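## Task

A flat plastic bar starts pinched between the thumb and index finger. Rotate it inside the hand until its orientation relative to the hand matches both goal pictures, with the end that currently protrudes more from the pinch pointing the way they show. Only the hand may touch the bar; the wrist camera, its bracket and the arm's final link count as hand. The task fails if the bar contacts anything else or leaves the hand. To finish, keep the bar steady in the hand for a moment with the palm aimed straight down, no hand motor reporting "moving" and a firm grip, then declare completion.

## Robot and tools

Robot: a single six-joint arm carrying a five-fingered right hand. The only camera is cam_wrist (616x616), mounted at the wrist. Joint order, base to hand: waist, shoulder, elbow, wrist pitch, wrist yaw, wrist roll.

Frames. Scene frame: origin on the table surface below the arm base, +z up, +y to the left when facing along +x. Results report the hand point in this frame: end_effector_position in metres and end_effector_quat_wxyz. The hand point sits 0.05 m in front of the palm, where index pad and thumb tip meet in a pinch. Its own axes: +z runs along the straightened fingers, +y points out of the palm, +x runs across the palm away from the thumb. "Palm facing straight down" means hand +y aligned with scene -z. A bracket on the little-finger side of the wrist sticks out and can collide.

execute_actions(actions): actions is a list of actions; each action is a list of 1 to 15 rows; each row lasts one control step (1/30 s) and a short list repeats its last row to fill 15 steps. A row has 14 numbers, all in [-1, 1]: dx, dy, dz, rx, ry, rz, little, ring, middle, index, thumb_bend, thumb_turn, force_limit, speed. The first six are an offset of the hand point, expressed in the hand point's own axes, measured from the pose at the start of that action (every row from that same start, not cumulative); 1.0 equals 0.6 m for dx/dy/dz and 180 degrees for the rx/ry/rz rotation vector. The six finger numbers are absolute targets: -1 open/straight, +1 fully closed; thumb_turn -1 beside the palm, +1 opposite the fingers. A typical pinch is index about +0.22, thumb_bend +0.75, thumb_turn +0.57. force_limit maps -1..+1 to roughly 0..10 N at the fingertip (0..15 N for both thumb motors) and only stops closing motion. speed maps -1..+1 to nearly zero..full (full travel in 0.6 s); use -0.9 or slower for gentle closing. Optionally 6 more numbers in [0, 1] scale each joint's stiffness, in joint order, and persist. Each step the command is clipped to 70 mm and 16 degrees from the measured pose. An empty list just returns state and images.

move(target, speed, blocking): target is one 14-number row as above; its pose part is an offset in hand axes from the pose in the latest result that shows one. It drives a straight path lasting 0.5 to 10 s. speed is the top path speed in m/s, 0.002 to 0.5 (default 0.25); rotation is capped at twice that in rad/s. The hand numbers go out at the start. blocking=false returns after 0.5 s while motion continues; then use wait or stop before sending anything else. The result adds a move: line (done, off_target, moving, held, fault) with limits such as paced or held, and the distance from target.

wait(seconds): 0 to 10; lets time run holding the last command, returning early if a running move ends. stop(): brakes a running move. zoom_image(camera, region): camera "cam_wrist", region [x0, y0, x1, y1] in pixels from the top-left, at most 504 by 504. show_instructions(): shows the goal pictures. finished_scene(scene): ends the scene with the given number; irreversible.

Reading results: "Hand target" is where the controller is now heading. hand_measured, hand_stopped_by and hand_load_n give six values in the finger-number order. hand_stopped_by words: moving, target, force, stalled, fault (dead motor). hand_load_n is fingertip load, positive when pushed open; loads dropping near zero signal a lost grip. Motors only start when their target changes by 0.01 or more; resend the same numbers to keep a grip; to squeeze harder raise force_limit and send a more closed target. Step readings list positions at some steps, with HELD where commands were held back. "pose unreachable" means the clearance check altered the command. FAULT and OVER-TEMPERATURE FAULT lines mean the arm stopped; MOTOR HOT warns at 75 °C, 90 °C pauses the arm for 10 s, 100 °C lets the arm drop.

Cautions: moves along hand z land short and off; the unreported load can sag the hand. Keep the bar clear of the table and everything else, move slowly near anything, never knock items off the table, avoid fast hits and hard pressing, and do not loosen the grip so far that the bar falls. End with fingers settled, palm down and a firm hold before calling finished_scene.

Each tool is called after "Emit:" as name(argument=value, ...) on one line, values as JSON.

Reference images:

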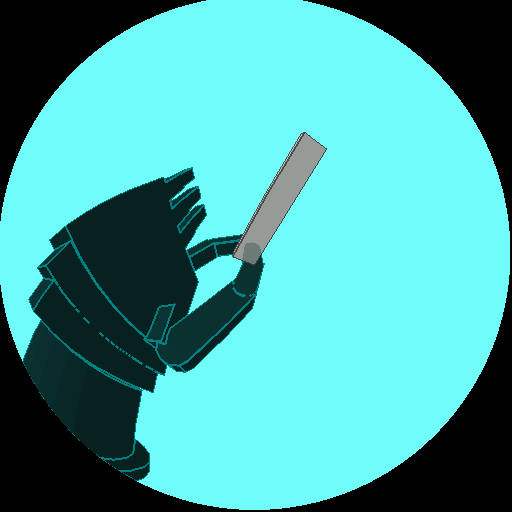

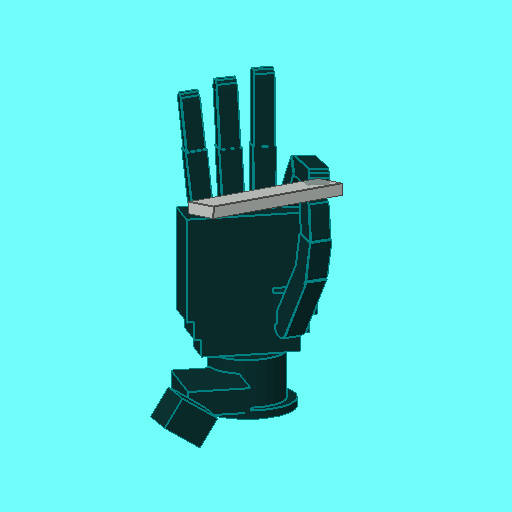

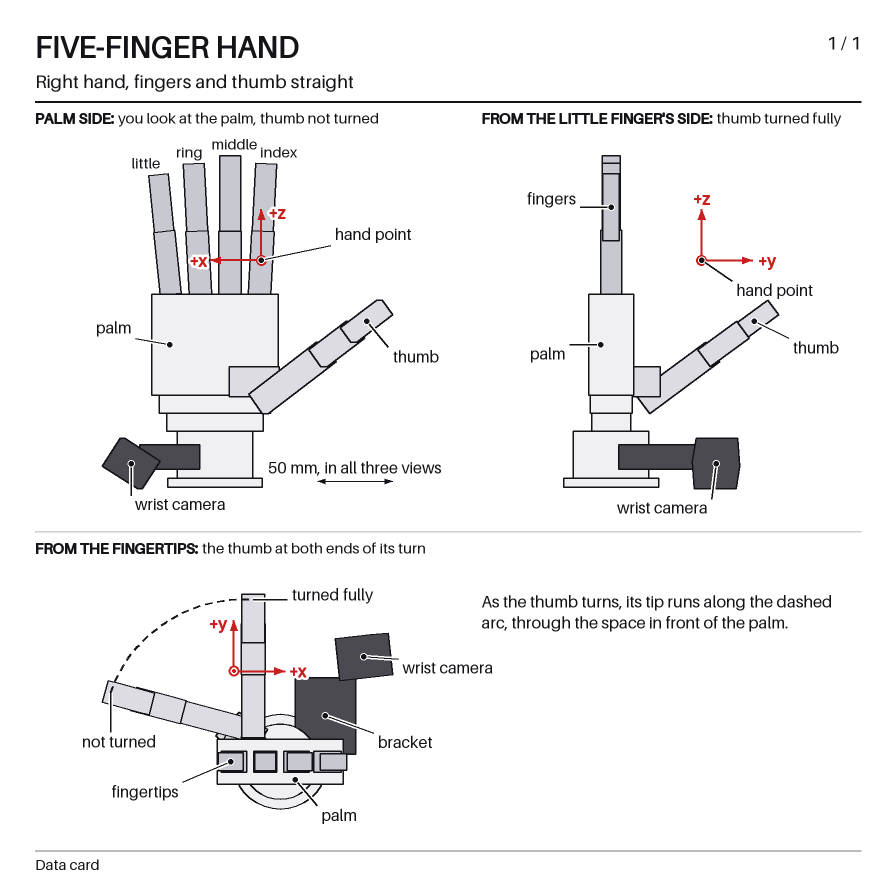

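## Session

Emit:
execute_actions(actions=[])

Scene clock: 0.00 s.
end_effector_position=(+0.3448, +0.0062, +0.4159) hand_measured=(-1.000, -1.000, -1.000, +0.104, +0.750, +0.570) hand_load_n=(+0.0, +0.0, +0.0, +6.5, +1.0, +0.0) hand_stopped_by=(target, target, target, target, target, target) hand_force_limit=0.00 hand_speed=-0.80 end_effector_quat_wxyz=(+0.524, -0.480, +0.480, -0.515)
Joint positions: [-0.164  0.78   0.797  0.054 -0.197  0.022]
Joint velocities: [ 0.007  0.022 -0.007 -0.051 -0.022  0.051]
Hand target: +0.345, +0.006, +0.417; +0.525, -0.479, +0.478, -0.516
Joint stiffness scale: [1. 1. 1. 1. 1. 1.]

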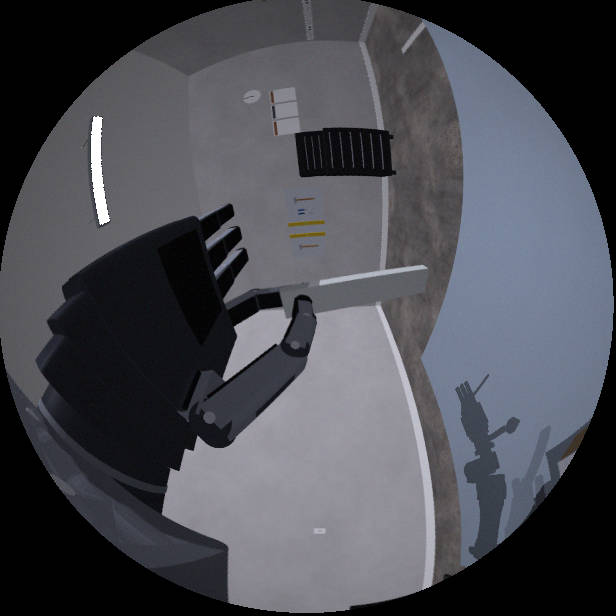

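Emit:
move(target=[0,0,0,0,0,0.33,-1,-1,-1,0.12,0.75,0.57,0,-0.9])

Emit:
execute_actions(actions=[[[0,0,0,0,0,0,-1,-1,-1,0.092,0.75,0.57,0,-0.95]]])

Scene clock: 11.60 s.
end_effector_position=(+0.3430, +0.0084, +0.4211) hand_measured=(-1.000, -1.000, -1.000, +0.104, +0.750, +0.570) hand_load_n=(+0.0, +0.0, +0.0, +6.5, +1.0, +0.0) hand_stopped_by=(target, target, target, force, target, target) hand_force_limit=0.00 hand_speed=-0.90 end_effector_quat_wxyz=(+0.710, -0.183, +0.652, -0.192)
Joint positions: [-0.374  0.802  0.595  0.287 -0.408  1.064]
Joint velocities: [-0.002 -0.012 -0.002  0.051 -0.022  0.007]
Hand target: +0.345, +0.005, +0.416; +0.710, -0.179, +0.655, -0.188
Off the commanded pose: 0.006 m, 1 deg.
Joint stiffness scale: [1. 1. 1. 1. 1. 1.]
move: done

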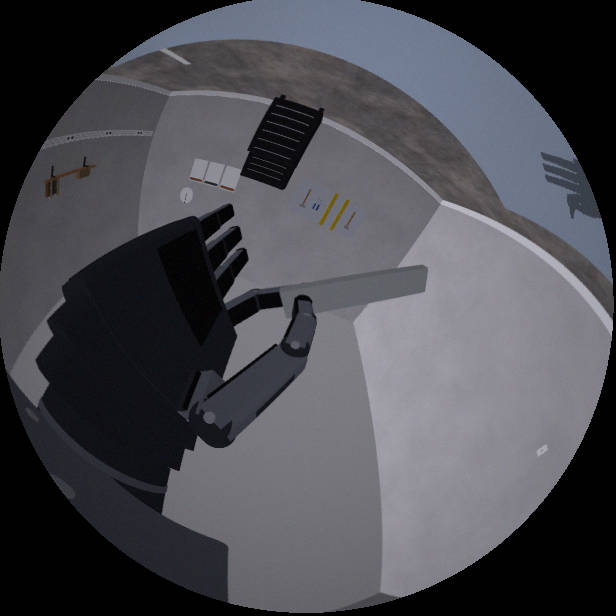

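Scene clock: 12.10 s.
end_effector_position=(+0.3430, +0.0084, +0.4211) hand_measured=(-1.000, -1.000, -1.000, +0.092, +0.750, +0.570) hand_load_n=(+0.0, +0.0, +0.0, +2.0, +0.5, -0.5) hand_stopped_by=(target, target, target, target, target, target) hand_force_limit=0.00 hand_speed=-0.95 end_effector_quat_wxyz=(+0.710, -0.183, +0.652, -0.192)
Joint positions: [-0.374  0.802  0.595  0.287 -0.408  1.064]
Joint velocities: [ 0.007 -0.002  0.002 -0.125 -0.022 -0.051]
Hand target: +0.343, +0.008, +0.421; +0.710, -0.183, +0.652, -0.192
Off the commanded pose: 0.000 m, 0 deg.
Joint stiffness scale: [1. 1. 1. 1. 1. 1.]
Step readings (end_effector_position):
0: (+0.3430, +0.0084, +0.4211)
1: (+0.3430, +0.0084, +0.4211)
2: (+0.3430, +0.0084, +0.4211)
4: (+0.3430, +0.0084, +0.4211)
8: (+0.3430, +0.0084, +0.4211)
15: end_effector_position above

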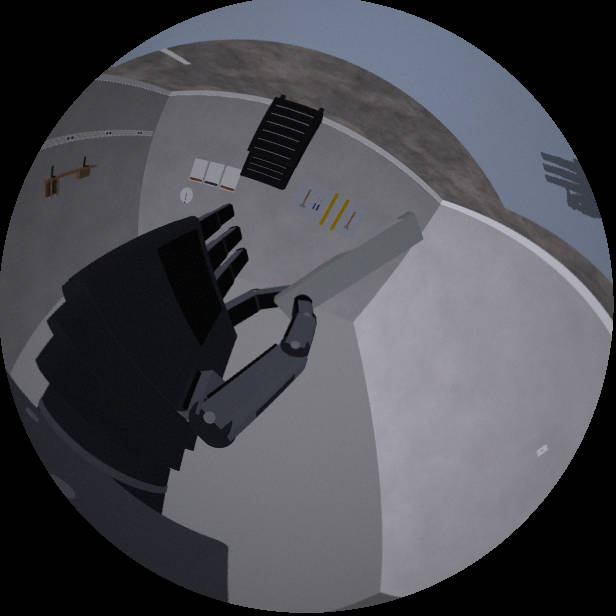

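Goal tip is near (379,168).

Emit:
wait(seconds=0)

Scene clock: 15.57 s.
end_effector_position=(+0.3430, +0.0084, +0.4211) hand_measured=(-1.000, -1.000, -1.000, +0.092, +0.750, +0.570) hand_load_n=(+0.0, +0.0, +0.0, +2.0, +0.5, -0.5) hand_stopped_by=(target, target, target, target, target, target) hand_force_limit=0.00 hand_speed=-0.95 end_effector_quat_wxyz=(+0.710, -0.183, +0.652, -0.192)
Joint positions: [-0.374  0.802  0.595  0.287 -0.408  1.064]
Joint velocities: [-0.032 -0.002 -0.022 -0.051 -0.081 -0.051]
Hand target: +0.343, +0.008, +0.421; +0.710, -0.183, +0.652, -0.192
Off the commanded pose: 0.000 m, 0 deg.
Joint stiffness scale: [1. 1. 1. 1. 1. 1.]

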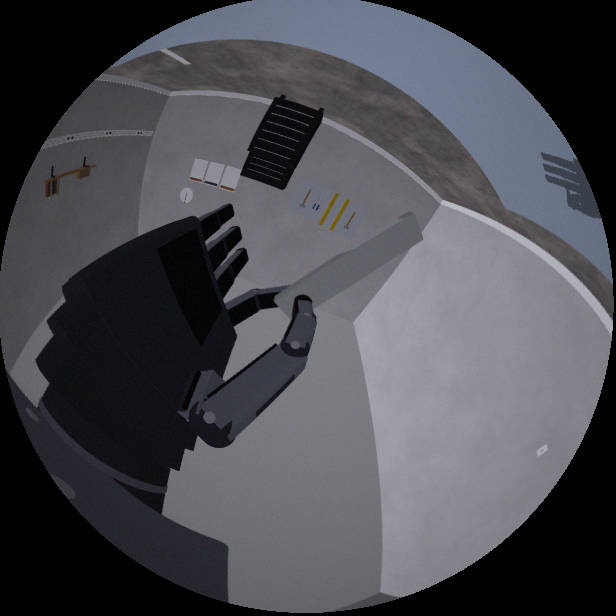

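Emit:
move(target=[0,0,0,0,0,0.11,-1,-1,-1,0.092,0.75,0.57,0,-0.95], speed=0.1)

Scene clock: 26.27 s.
end_effector_position=(+0.3419, +0.0071, +0.4231) hand_measured=(-1.000, -1.000, -1.000, +0.092, +0.750, +0.570) hand_load_n=(+0.0, +0.0, +0.0, +2.0, +0.5, -0.5) hand_stopped_by=(target, target, target, target, target, target) hand_force_limit=0.00 hand_speed=-0.95 end_effector_quat_wxyz=(+0.730, -0.072, +0.675, -0.071)
Joint positions: [-0.367  0.802  0.521  0.354 -0.401  1.396]
Joint velocities: [ 0.022  0.002  0.012  0.022  0.051 -0.007]
Hand target: +0.343, +0.008, +0.421; +0.733, -0.068, +0.674, -0.067
Off the commanded pose: 0.003 m, 1 deg.
Joint stiffness scale: [1. 1. 1. 1. 1. 1.]
move: done

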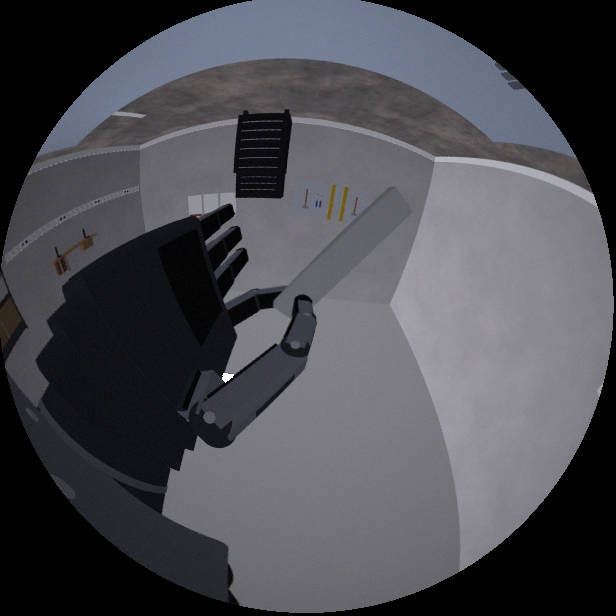

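Emit:
move(target=[0,0,0,0,0,0.07,-1,-1,-1,0.092,0.75,0.57,0,-0.95], speed=0.1)

Scene clock: 36.67 s.
end_effector_position=(+0.3424, +0.0054, +0.4230) hand_measured=(-1.000, -1.000, -1.000, +0.092, +0.750, +0.570) hand_load_n=(+0.0, +0.0, +0.0, +2.0, +0.5, -0.5) hand_stopped_by=(target, target, target, target, target, target) hand_force_limit=0.00 hand_speed=-0.95 end_effector_quat_wxyz=(+0.730, -0.001, +0.684, +0.006)
Joint positions: [-0.344  0.802  0.482  0.379 -0.379  1.6  ]
Joint velocities: [ 0.007 -0.012  0.002  0.022  0.007  0.007]
Hand target: +0.342, +0.007, +0.423; +0.734, +0.002, +0.680, +0.009
Off the commanded pose: 0.002 m, 1 deg.
Joint stiffness scale: [1. 1. 1. 1. 1. 1.]
move: done

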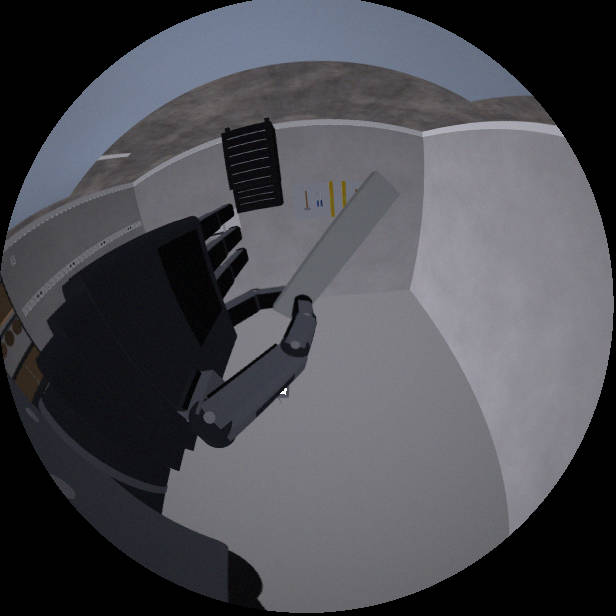

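Emit:
move(target=[0,0,0,0,0,0.05,-1,-1,-1,0.092,0.75,0.57,0,-0.95], speed=0.1)

Emit:
execute_actions(actions=[[[0,0,0,0,0,0,-1,-1,-1,0.2,0.75,0.57,0.7,-0.95]]])

Emit:
move(target=[0,0,0,-0.015,0.015,-0.55,-1,-1,-1,0.2,0.75,0.57,0.7,-0.95])

Scene clock: 42.67 s.
end_effector_position=(+0.3436, +0.0037, +0.4225) hand_measured=(-1.000, -1.000, -1.000, +0.092, +0.750, +0.570) hand_load_n=(+0.0, +0.0, +0.0, +2.0, +0.5, -0.5) hand_stopped_by=(target, target, target, target, target, target) hand_force_limit=0.00 hand_speed=-0.95 end_effector_quat_wxyz=(+0.723, +0.051, +0.687, +0.060)
Joint positions: [-0.321  0.802  0.461  0.385 -0.356  1.742]
Joint velocities: [-0.037 -0.002  0.017  0.066  0.081 -0.022]
Hand target: +0.342, +0.005, +0.423; +0.727, +0.053, +0.682, +0.063
Off the commanded pose: 0.002 m, 1 deg.
Joint stiffness scale: [1. 1. 1. 1. 1. 1.]
move: done

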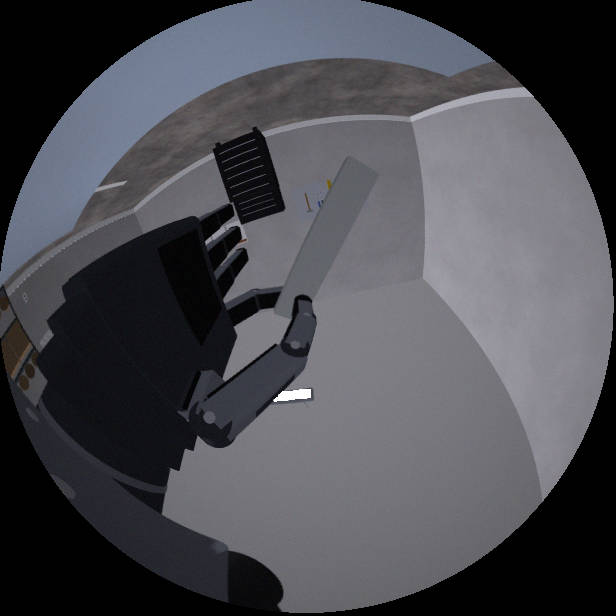

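Scene clock: 43.17 s.
end_effector_position=(+0.3435, +0.0037, +0.4226) hand_measured=(-1.000, -1.000, -1.000, +0.108, +0.750, +0.570) hand_load_n=(+0.0, +0.0, +0.0, +8.5, +1.0, -1.0) hand_stopped_by=(target, target, target, force, target, target) hand_force_limit=0.70 hand_speed=-0.95 end_effector_quat_wxyz=(+0.723, +0.050, +0.687, +0.060)
Joint positions: [-0.321  0.802  0.461  0.385 -0.356  1.742]
Joint velocities: [ 0.012  0.017  0.012 -0.051 -0.095 -0.051]
Hand target: +0.344, +0.004, +0.423; +0.723, +0.050, +0.687, +0.060
Off the commanded pose: 0.000 m, 0 deg.
Joint stiffness scale: [1. 1. 1. 1. 1. 1.]
Step readings (end_effector_position):
0: (+0.3436, +0.0037, +0.4225)
1: (+0.3435, +0.0037, +0.4226)
2: (+0.3435, +0.0037, +0.4226)
4: (+0.3435, +0.0037, +0.4226)
8: (+0.3435, +0.0037, +0.4226)
15: end_effector_position above

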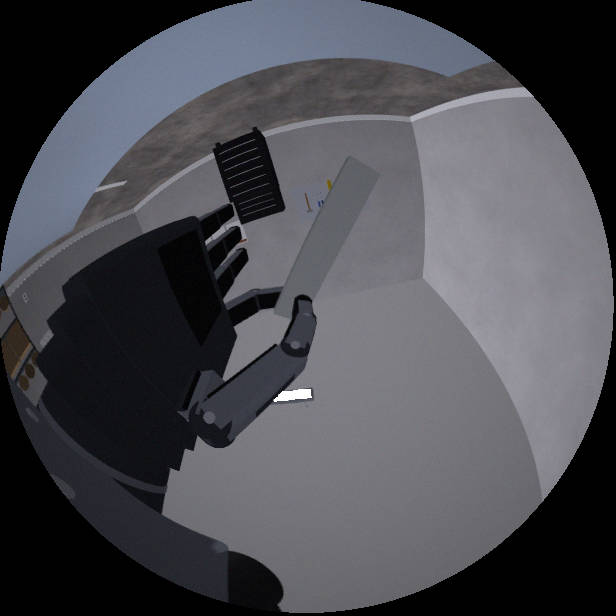

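Scene clock: 47.23 s.
end_effector_position=(+0.3412, +0.0039, +0.4179) hand_measured=(-1.000, -1.000, -1.000, +0.108, +0.750, +0.570) hand_load_n=(+0.0, +0.0, +0.0, +8.5, +1.0, -0.5) hand_stopped_by=(target, target, target, force, target, target) hand_force_limit=0.70 hand_speed=-0.95 end_effector_quat_wxyz=(+0.503, -0.504, +0.501, -0.492)
Joint positions: [-0.184  0.821  0.917 -0.116 -0.225  0.003]
Joint velocities: [ 0.012  0.027 -0.002 -0.037 -0.007  0.037]
Hand target: +0.344, +0.004, +0.422; +0.501, -0.506, +0.498, -0.495
Off the commanded pose: 0.005 m, 1 deg.
Joint stiffness scale: [1. 1. 1. 1. 1. 1.]
move: done

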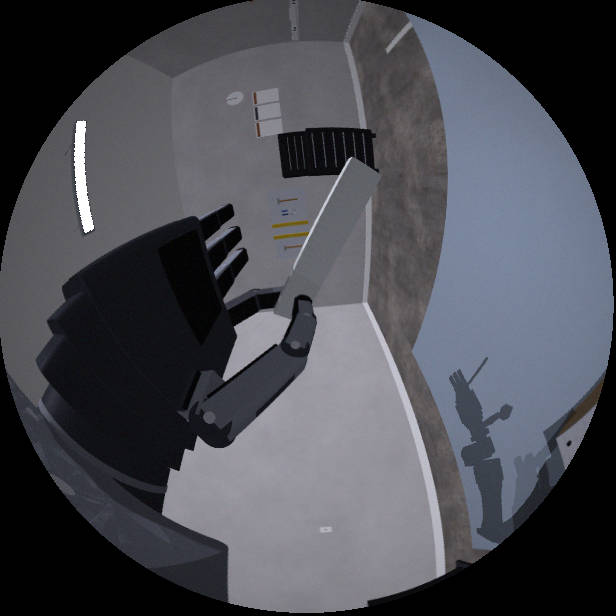

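Within about 3° of the goal.

Emit:
finished_scene(scene=1)

The scene is finished: the task was done.


## Next scene

A flat steel bar starts pinched between the thumb and index finger. Rotate it inside the hand until its orientation relative to the hand matches both goal pictures, with the end that currently protrudes more from the pinch pointing the way they show. Only the hand may touch the bar; the wrist camera, its bracket and the arm's final link count as hand. The task fails if the bar contacts anything else or leaves the hand. To finish, keep the bar steady in the hand for a moment with the palm aimed straight down, no hand motor reporting "moving" and a firm grip, then declare completion.

Emit:
show_instructions()

Emit:
execute_actions(actions=[])

Reference images for this scene: goal picture from the wrist camera place, goal picture looking into the palm, FIVE-FINGER HAND page 1.

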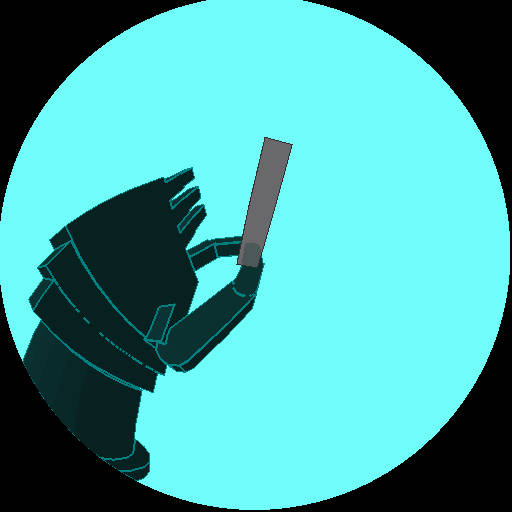

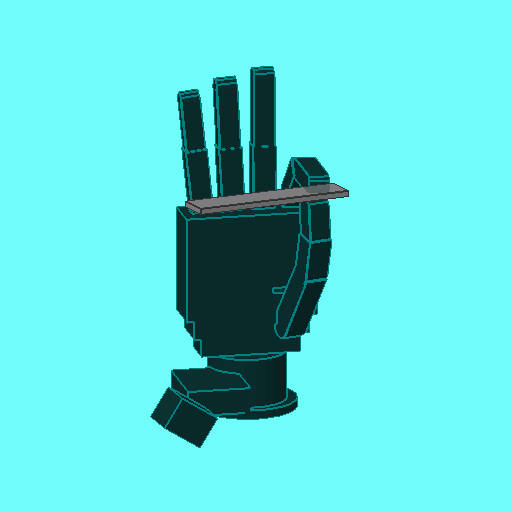

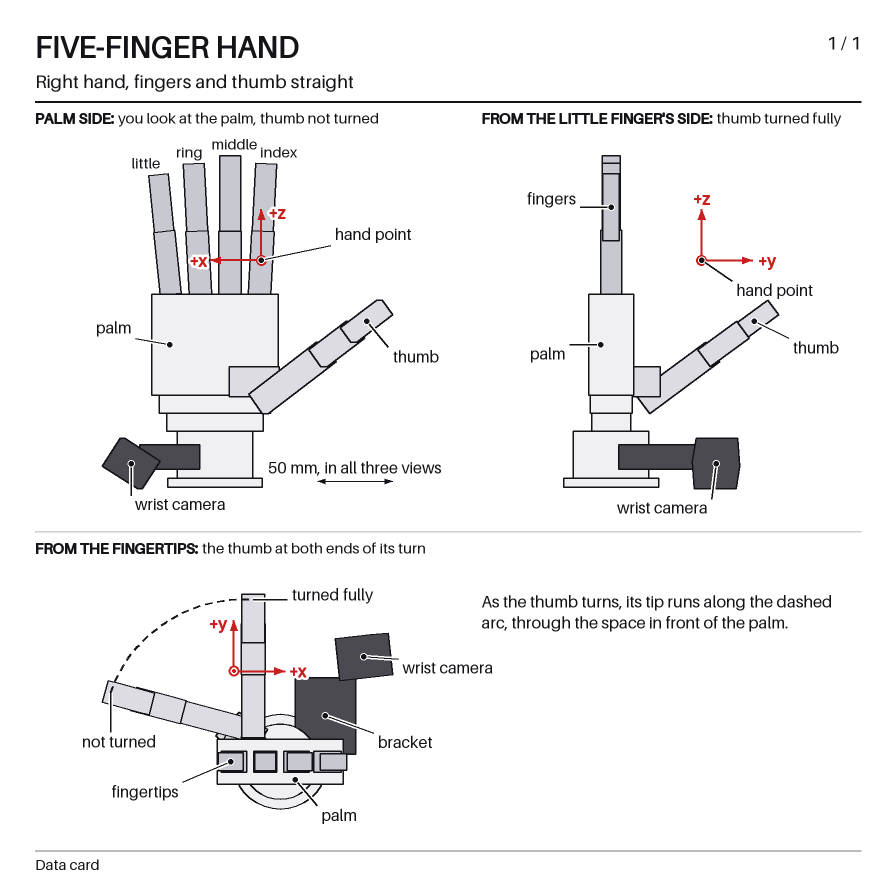

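Scene clock: 0.00 s.
end_effector_position=(+0.3452, -0.0053, +0.3886) hand_measured=(-1.000, -1.000, -1.000, +0.168, +0.750, +0.570) hand_load_n=(+0.0, +0.0, +0.0, +7.0, +0.5, -0.5) hand_stopped_by=(target, target, target, target, target, target) hand_force_limit=0.00 hand_speed=-0.80 end_effector_quat_wxyz=(+0.497, -0.483, +0.515, -0.504)
Joint positions: [-0.179  0.786  0.769  0.01  -0.166  0.023]
Joint velocities: [-0.017 -0.012  0.002  0.022  0.051  0.022]
Hand target: +0.345, -0.005, +0.388; +0.497, -0.483, +0.515, -0.504
Joint stiffness scale: [1. 1. 1. 1. 1. 1.]

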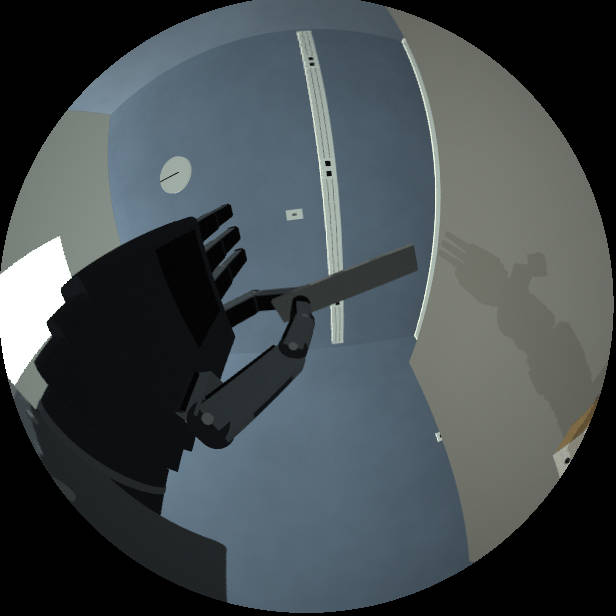

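Emit:
move(target=[0,0,0,0,0,0.4,-1,-1,-1,0.19,0.75,0.57,0,-0.9])

Emit:
execute_actions(actions=[[[0,0,0,0,0,0,-1,-1,-1,0.16,0.75,0.57,0,-0.97]]])

Scene clock: 6.90 s.
end_effector_position=(+0.3428, -0.0042, +0.3938) hand_measured=(-1.000, -1.000, -1.000, +0.168, +0.750, +0.570) hand_load_n=(+0.0, +0.0, +0.0, +7.0, +0.5, -0.5) hand_stopped_by=(target, target, target, force, target, target) hand_force_limit=0.00 hand_speed=-0.90 end_effector_quat_wxyz=(+0.699, -0.093, +0.699, -0.122)
Joint positions: [-0.394  0.786  0.505  0.277 -0.379  1.264]
Joint velocities: [-0.012  0.007 -0.012  0.037 -0.037 -0.022]
Hand target: +0.345, -0.006, +0.389; +0.699, -0.088, +0.701, -0.116
Off the commanded pose: 0.006 m, 1 deg.
Joint stiffness scale: [1. 1. 1. 1. 1. 1.]
move: done

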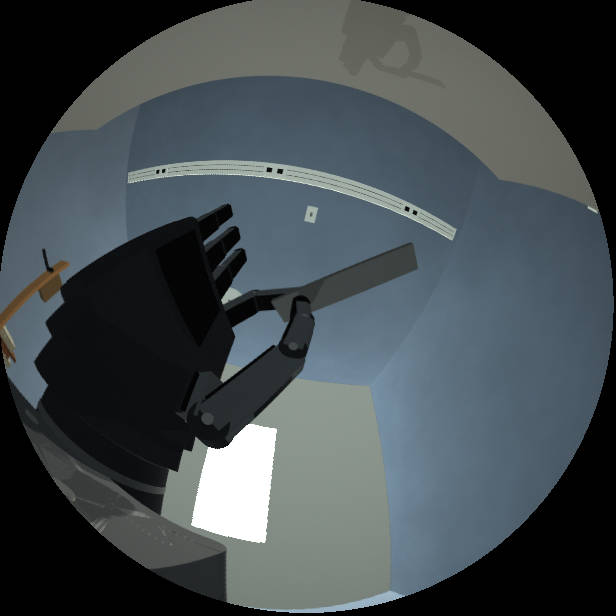

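Scene clock: 7.40 s.
end_effector_position=(+0.3428, -0.0042, +0.3938) hand_measured=(-1.000, -1.000, -1.000, +0.160, +0.750, +0.570) hand_load_n=(+0.0, +0.0, +0.0, +3.0, +0.5, -0.5) hand_stopped_by=(target, target, target, target, target, target) hand_force_limit=0.00 hand_speed=-0.97 end_effector_quat_wxyz=(+0.699, -0.093, +0.699, -0.122)
Joint positions: [-0.394  0.786  0.505  0.277 -0.379  1.264]
Joint velocities: [ 0.017  0.002  0.002  0.007 -0.066 -0.037]
Hand target: +0.343, -0.004, +0.394; +0.699, -0.093, +0.699, -0.122
Off the commanded pose: 0.000 m, 0 deg.
Joint stiffness scale: [1. 1. 1. 1. 1. 1.]
Step readings (end_effector_position):
0: (+0.3428, -0.0042, +0.3938)
1: (+0.3428, -0.0042, +0.3938)
2: (+0.3428, -0.0042, +0.3938)
4: (+0.3428, -0.0042, +0.3938)
8: (+0.3428, -0.0042, +0.3938)
15: end_effector_position above

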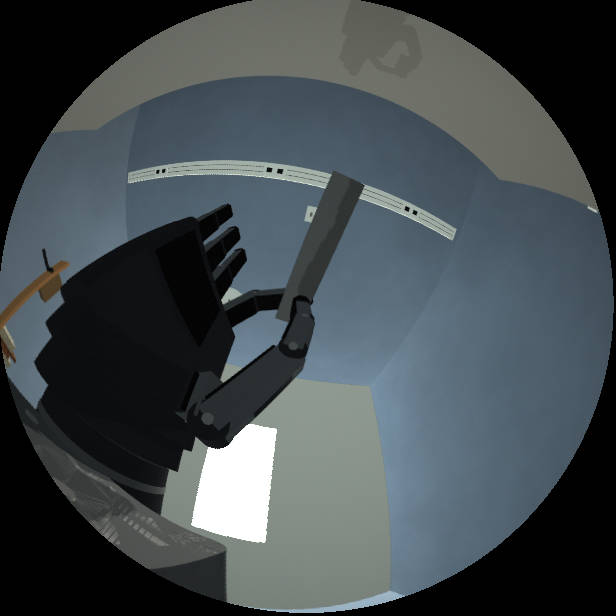

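Emit:
move(target=[0,0,0,0,0,0.09,-1,-1,-1,0.16,0.75,0.57,0,-0.97], speed=0.1)

Scene clock: 13.57 s.
end_effector_position=(+0.3437, -0.0064, +0.3914) hand_measured=(-1.000, -1.000, -1.000, +0.160, +0.750, +0.570) hand_load_n=(+0.0, +0.0, +0.0, +3.5, +0.5, -0.5) hand_stopped_by=(target, target, target, target, target, target) hand_force_limit=0.00 hand_speed=-0.97 end_effector_quat_wxyz=(+0.702, +0.005, +0.712, -0.025)
Joint positions: [-0.371  0.786  0.447  0.313 -0.356  1.532]
Joint velocities: [ 0.002  0.017  0.002  0.022  0.022 -0.081]
Hand target: +0.343, -0.004, +0.394; +0.709, +0.007, +0.705, -0.022
Off the commanded pose: 0.003 m, 1 deg.
Joint stiffness scale: [1. 1. 1. 1. 1. 1.]
move: done

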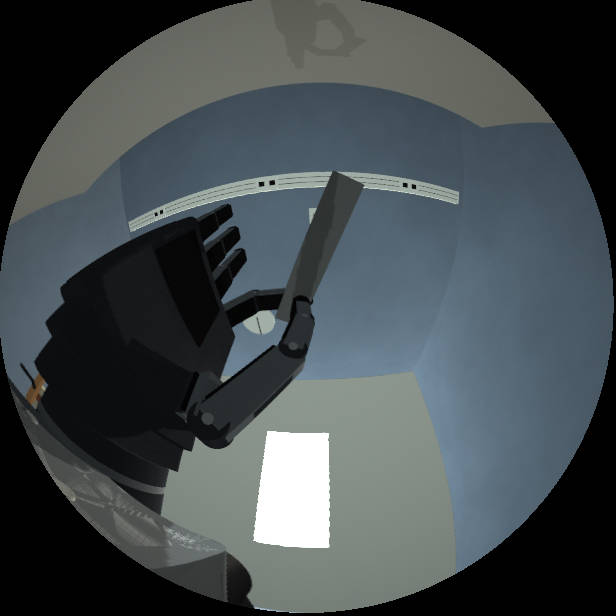

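Emit:
move(target=[0,0,0,0,0,0.06,-1,-1,-1,0.16,0.75,0.57,0,-0.97], speed=0.1)

Scene clock: 18.30 s.
end_effector_position=(+0.3452, -0.0084, +0.3883) hand_measured=(-1.000, -1.000, -1.000, +0.160, +0.750, +0.570) hand_load_n=(+0.0, +0.0, +0.0, +3.5, +0.5, -0.5) hand_stopped_by=(target, target, target, target, target, target) hand_force_limit=0.00 hand_speed=-0.97 end_effector_quat_wxyz=(+0.693, +0.070, +0.717, +0.039)
Joint positions: [-0.344  0.786  0.418  0.319 -0.327  1.708]
Joint velocities: [ 0.002 -0.027  0.012 -0.037  0.007 -0.007]
Hand target: +0.343, -0.006, +0.391; +0.701, +0.071, +0.709, +0.042
Off the commanded pose: 0.004 m, 1 deg.
Joint stiffness scale: [1. 1. 1. 1. 1. 1.]
move: done

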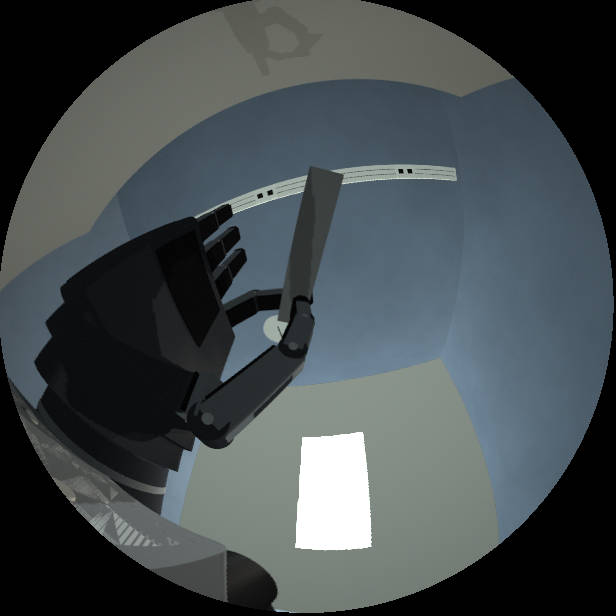

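Emit:
execute_actions(actions=[[[0,0,0,0,0,0,-1,-1,-1,0.3,0.75,0.57,1,-0.9]]])

Emit:
move(target=[0,0,0,0.01,-0.01,-0.55,-1,-1,-1,0.3,0.75,0.57,1,-0.9], speed=0.2)

Scene clock: 29.00 s.
end_effector_position=(+0.3452, -0.0087, +0.3887) hand_measured=(-1.000, -1.000, -1.000, +0.174, +0.750, +0.570) hand_load_n=(+0.0, +0.0, +0.0, +9.5, +1.0, -1.0) hand_stopped_by=(target, target, target, force, target, target) hand_force_limit=1.00 hand_speed=-0.90 end_effector_quat_wxyz=(+0.693, +0.071, +0.716, +0.039)
Joint positions: [-0.344  0.786  0.418  0.32  -0.326  1.71 ]
Joint velocities: [-0.002 -0.027  0.012 -0.007 -0.066 -0.037]
Hand target: +0.345, -0.008, +0.388; +0.693, +0.070, +0.717, +0.039
Off the commanded pose: 0.000 m, 0 deg.
Joint stiffness scale: [1. 1. 1. 1. 1. 1.]
Step readings (end_effector_position):
0: (+0.3452, -0.0088, +0.3887)
1: (+0.3452, -0.0088, +0.3887)
2: (+0.3452, -0.0087, +0.3887)
4: (+0.3452, -0.0087, +0.3887)
8: (+0.3452, -0.0087, +0.3887)
15: end_effector_position above

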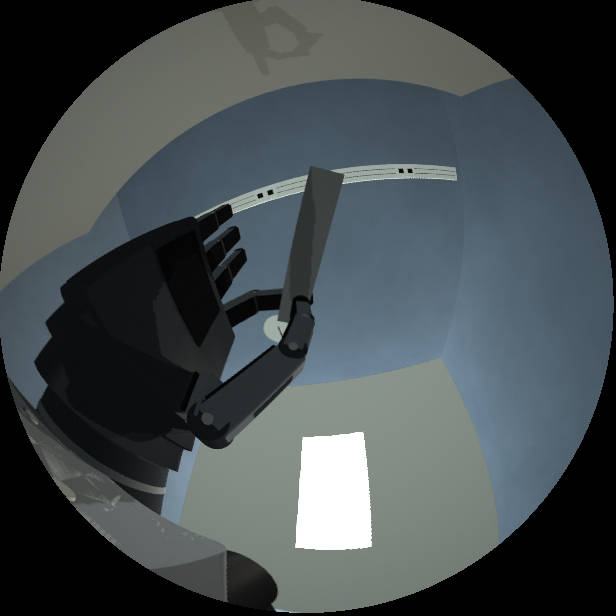

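Scene clock: 33.87 s.
end_effector_position=(+0.3447, -0.0090, +0.3794) hand_measured=(-1.000, -1.000, -1.000, +0.174, +0.748, +0.570) hand_load_n=(+0.0, +0.0, +0.0, +9.5, +1.5, -0.5) hand_stopped_by=(target, target, target, force, target, target) hand_force_limit=1.00 hand_speed=-0.90 end_effector_quat_wxyz=(+0.488, -0.489, +0.518, -0.505)
Joint positions: [-0.189  0.786  0.754  0.008 -0.169  0.006]
Joint velocities: [0.012 0.022 0.002 0.037 0.007 0.022]
Hand target: +0.345, -0.008, +0.389; +0.489, -0.488, +0.510, -0.513
Off the commanded pose: 0.009 m, 1 deg.
Joint stiffness scale: [1. 1. 1. 1. 1. 1.]
move: done

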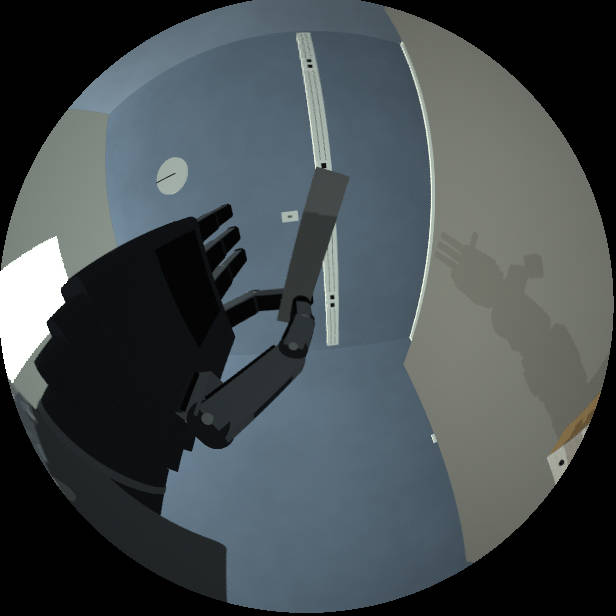

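Emit:
finished_scene(scene=2)

The scene is finished: the task was done.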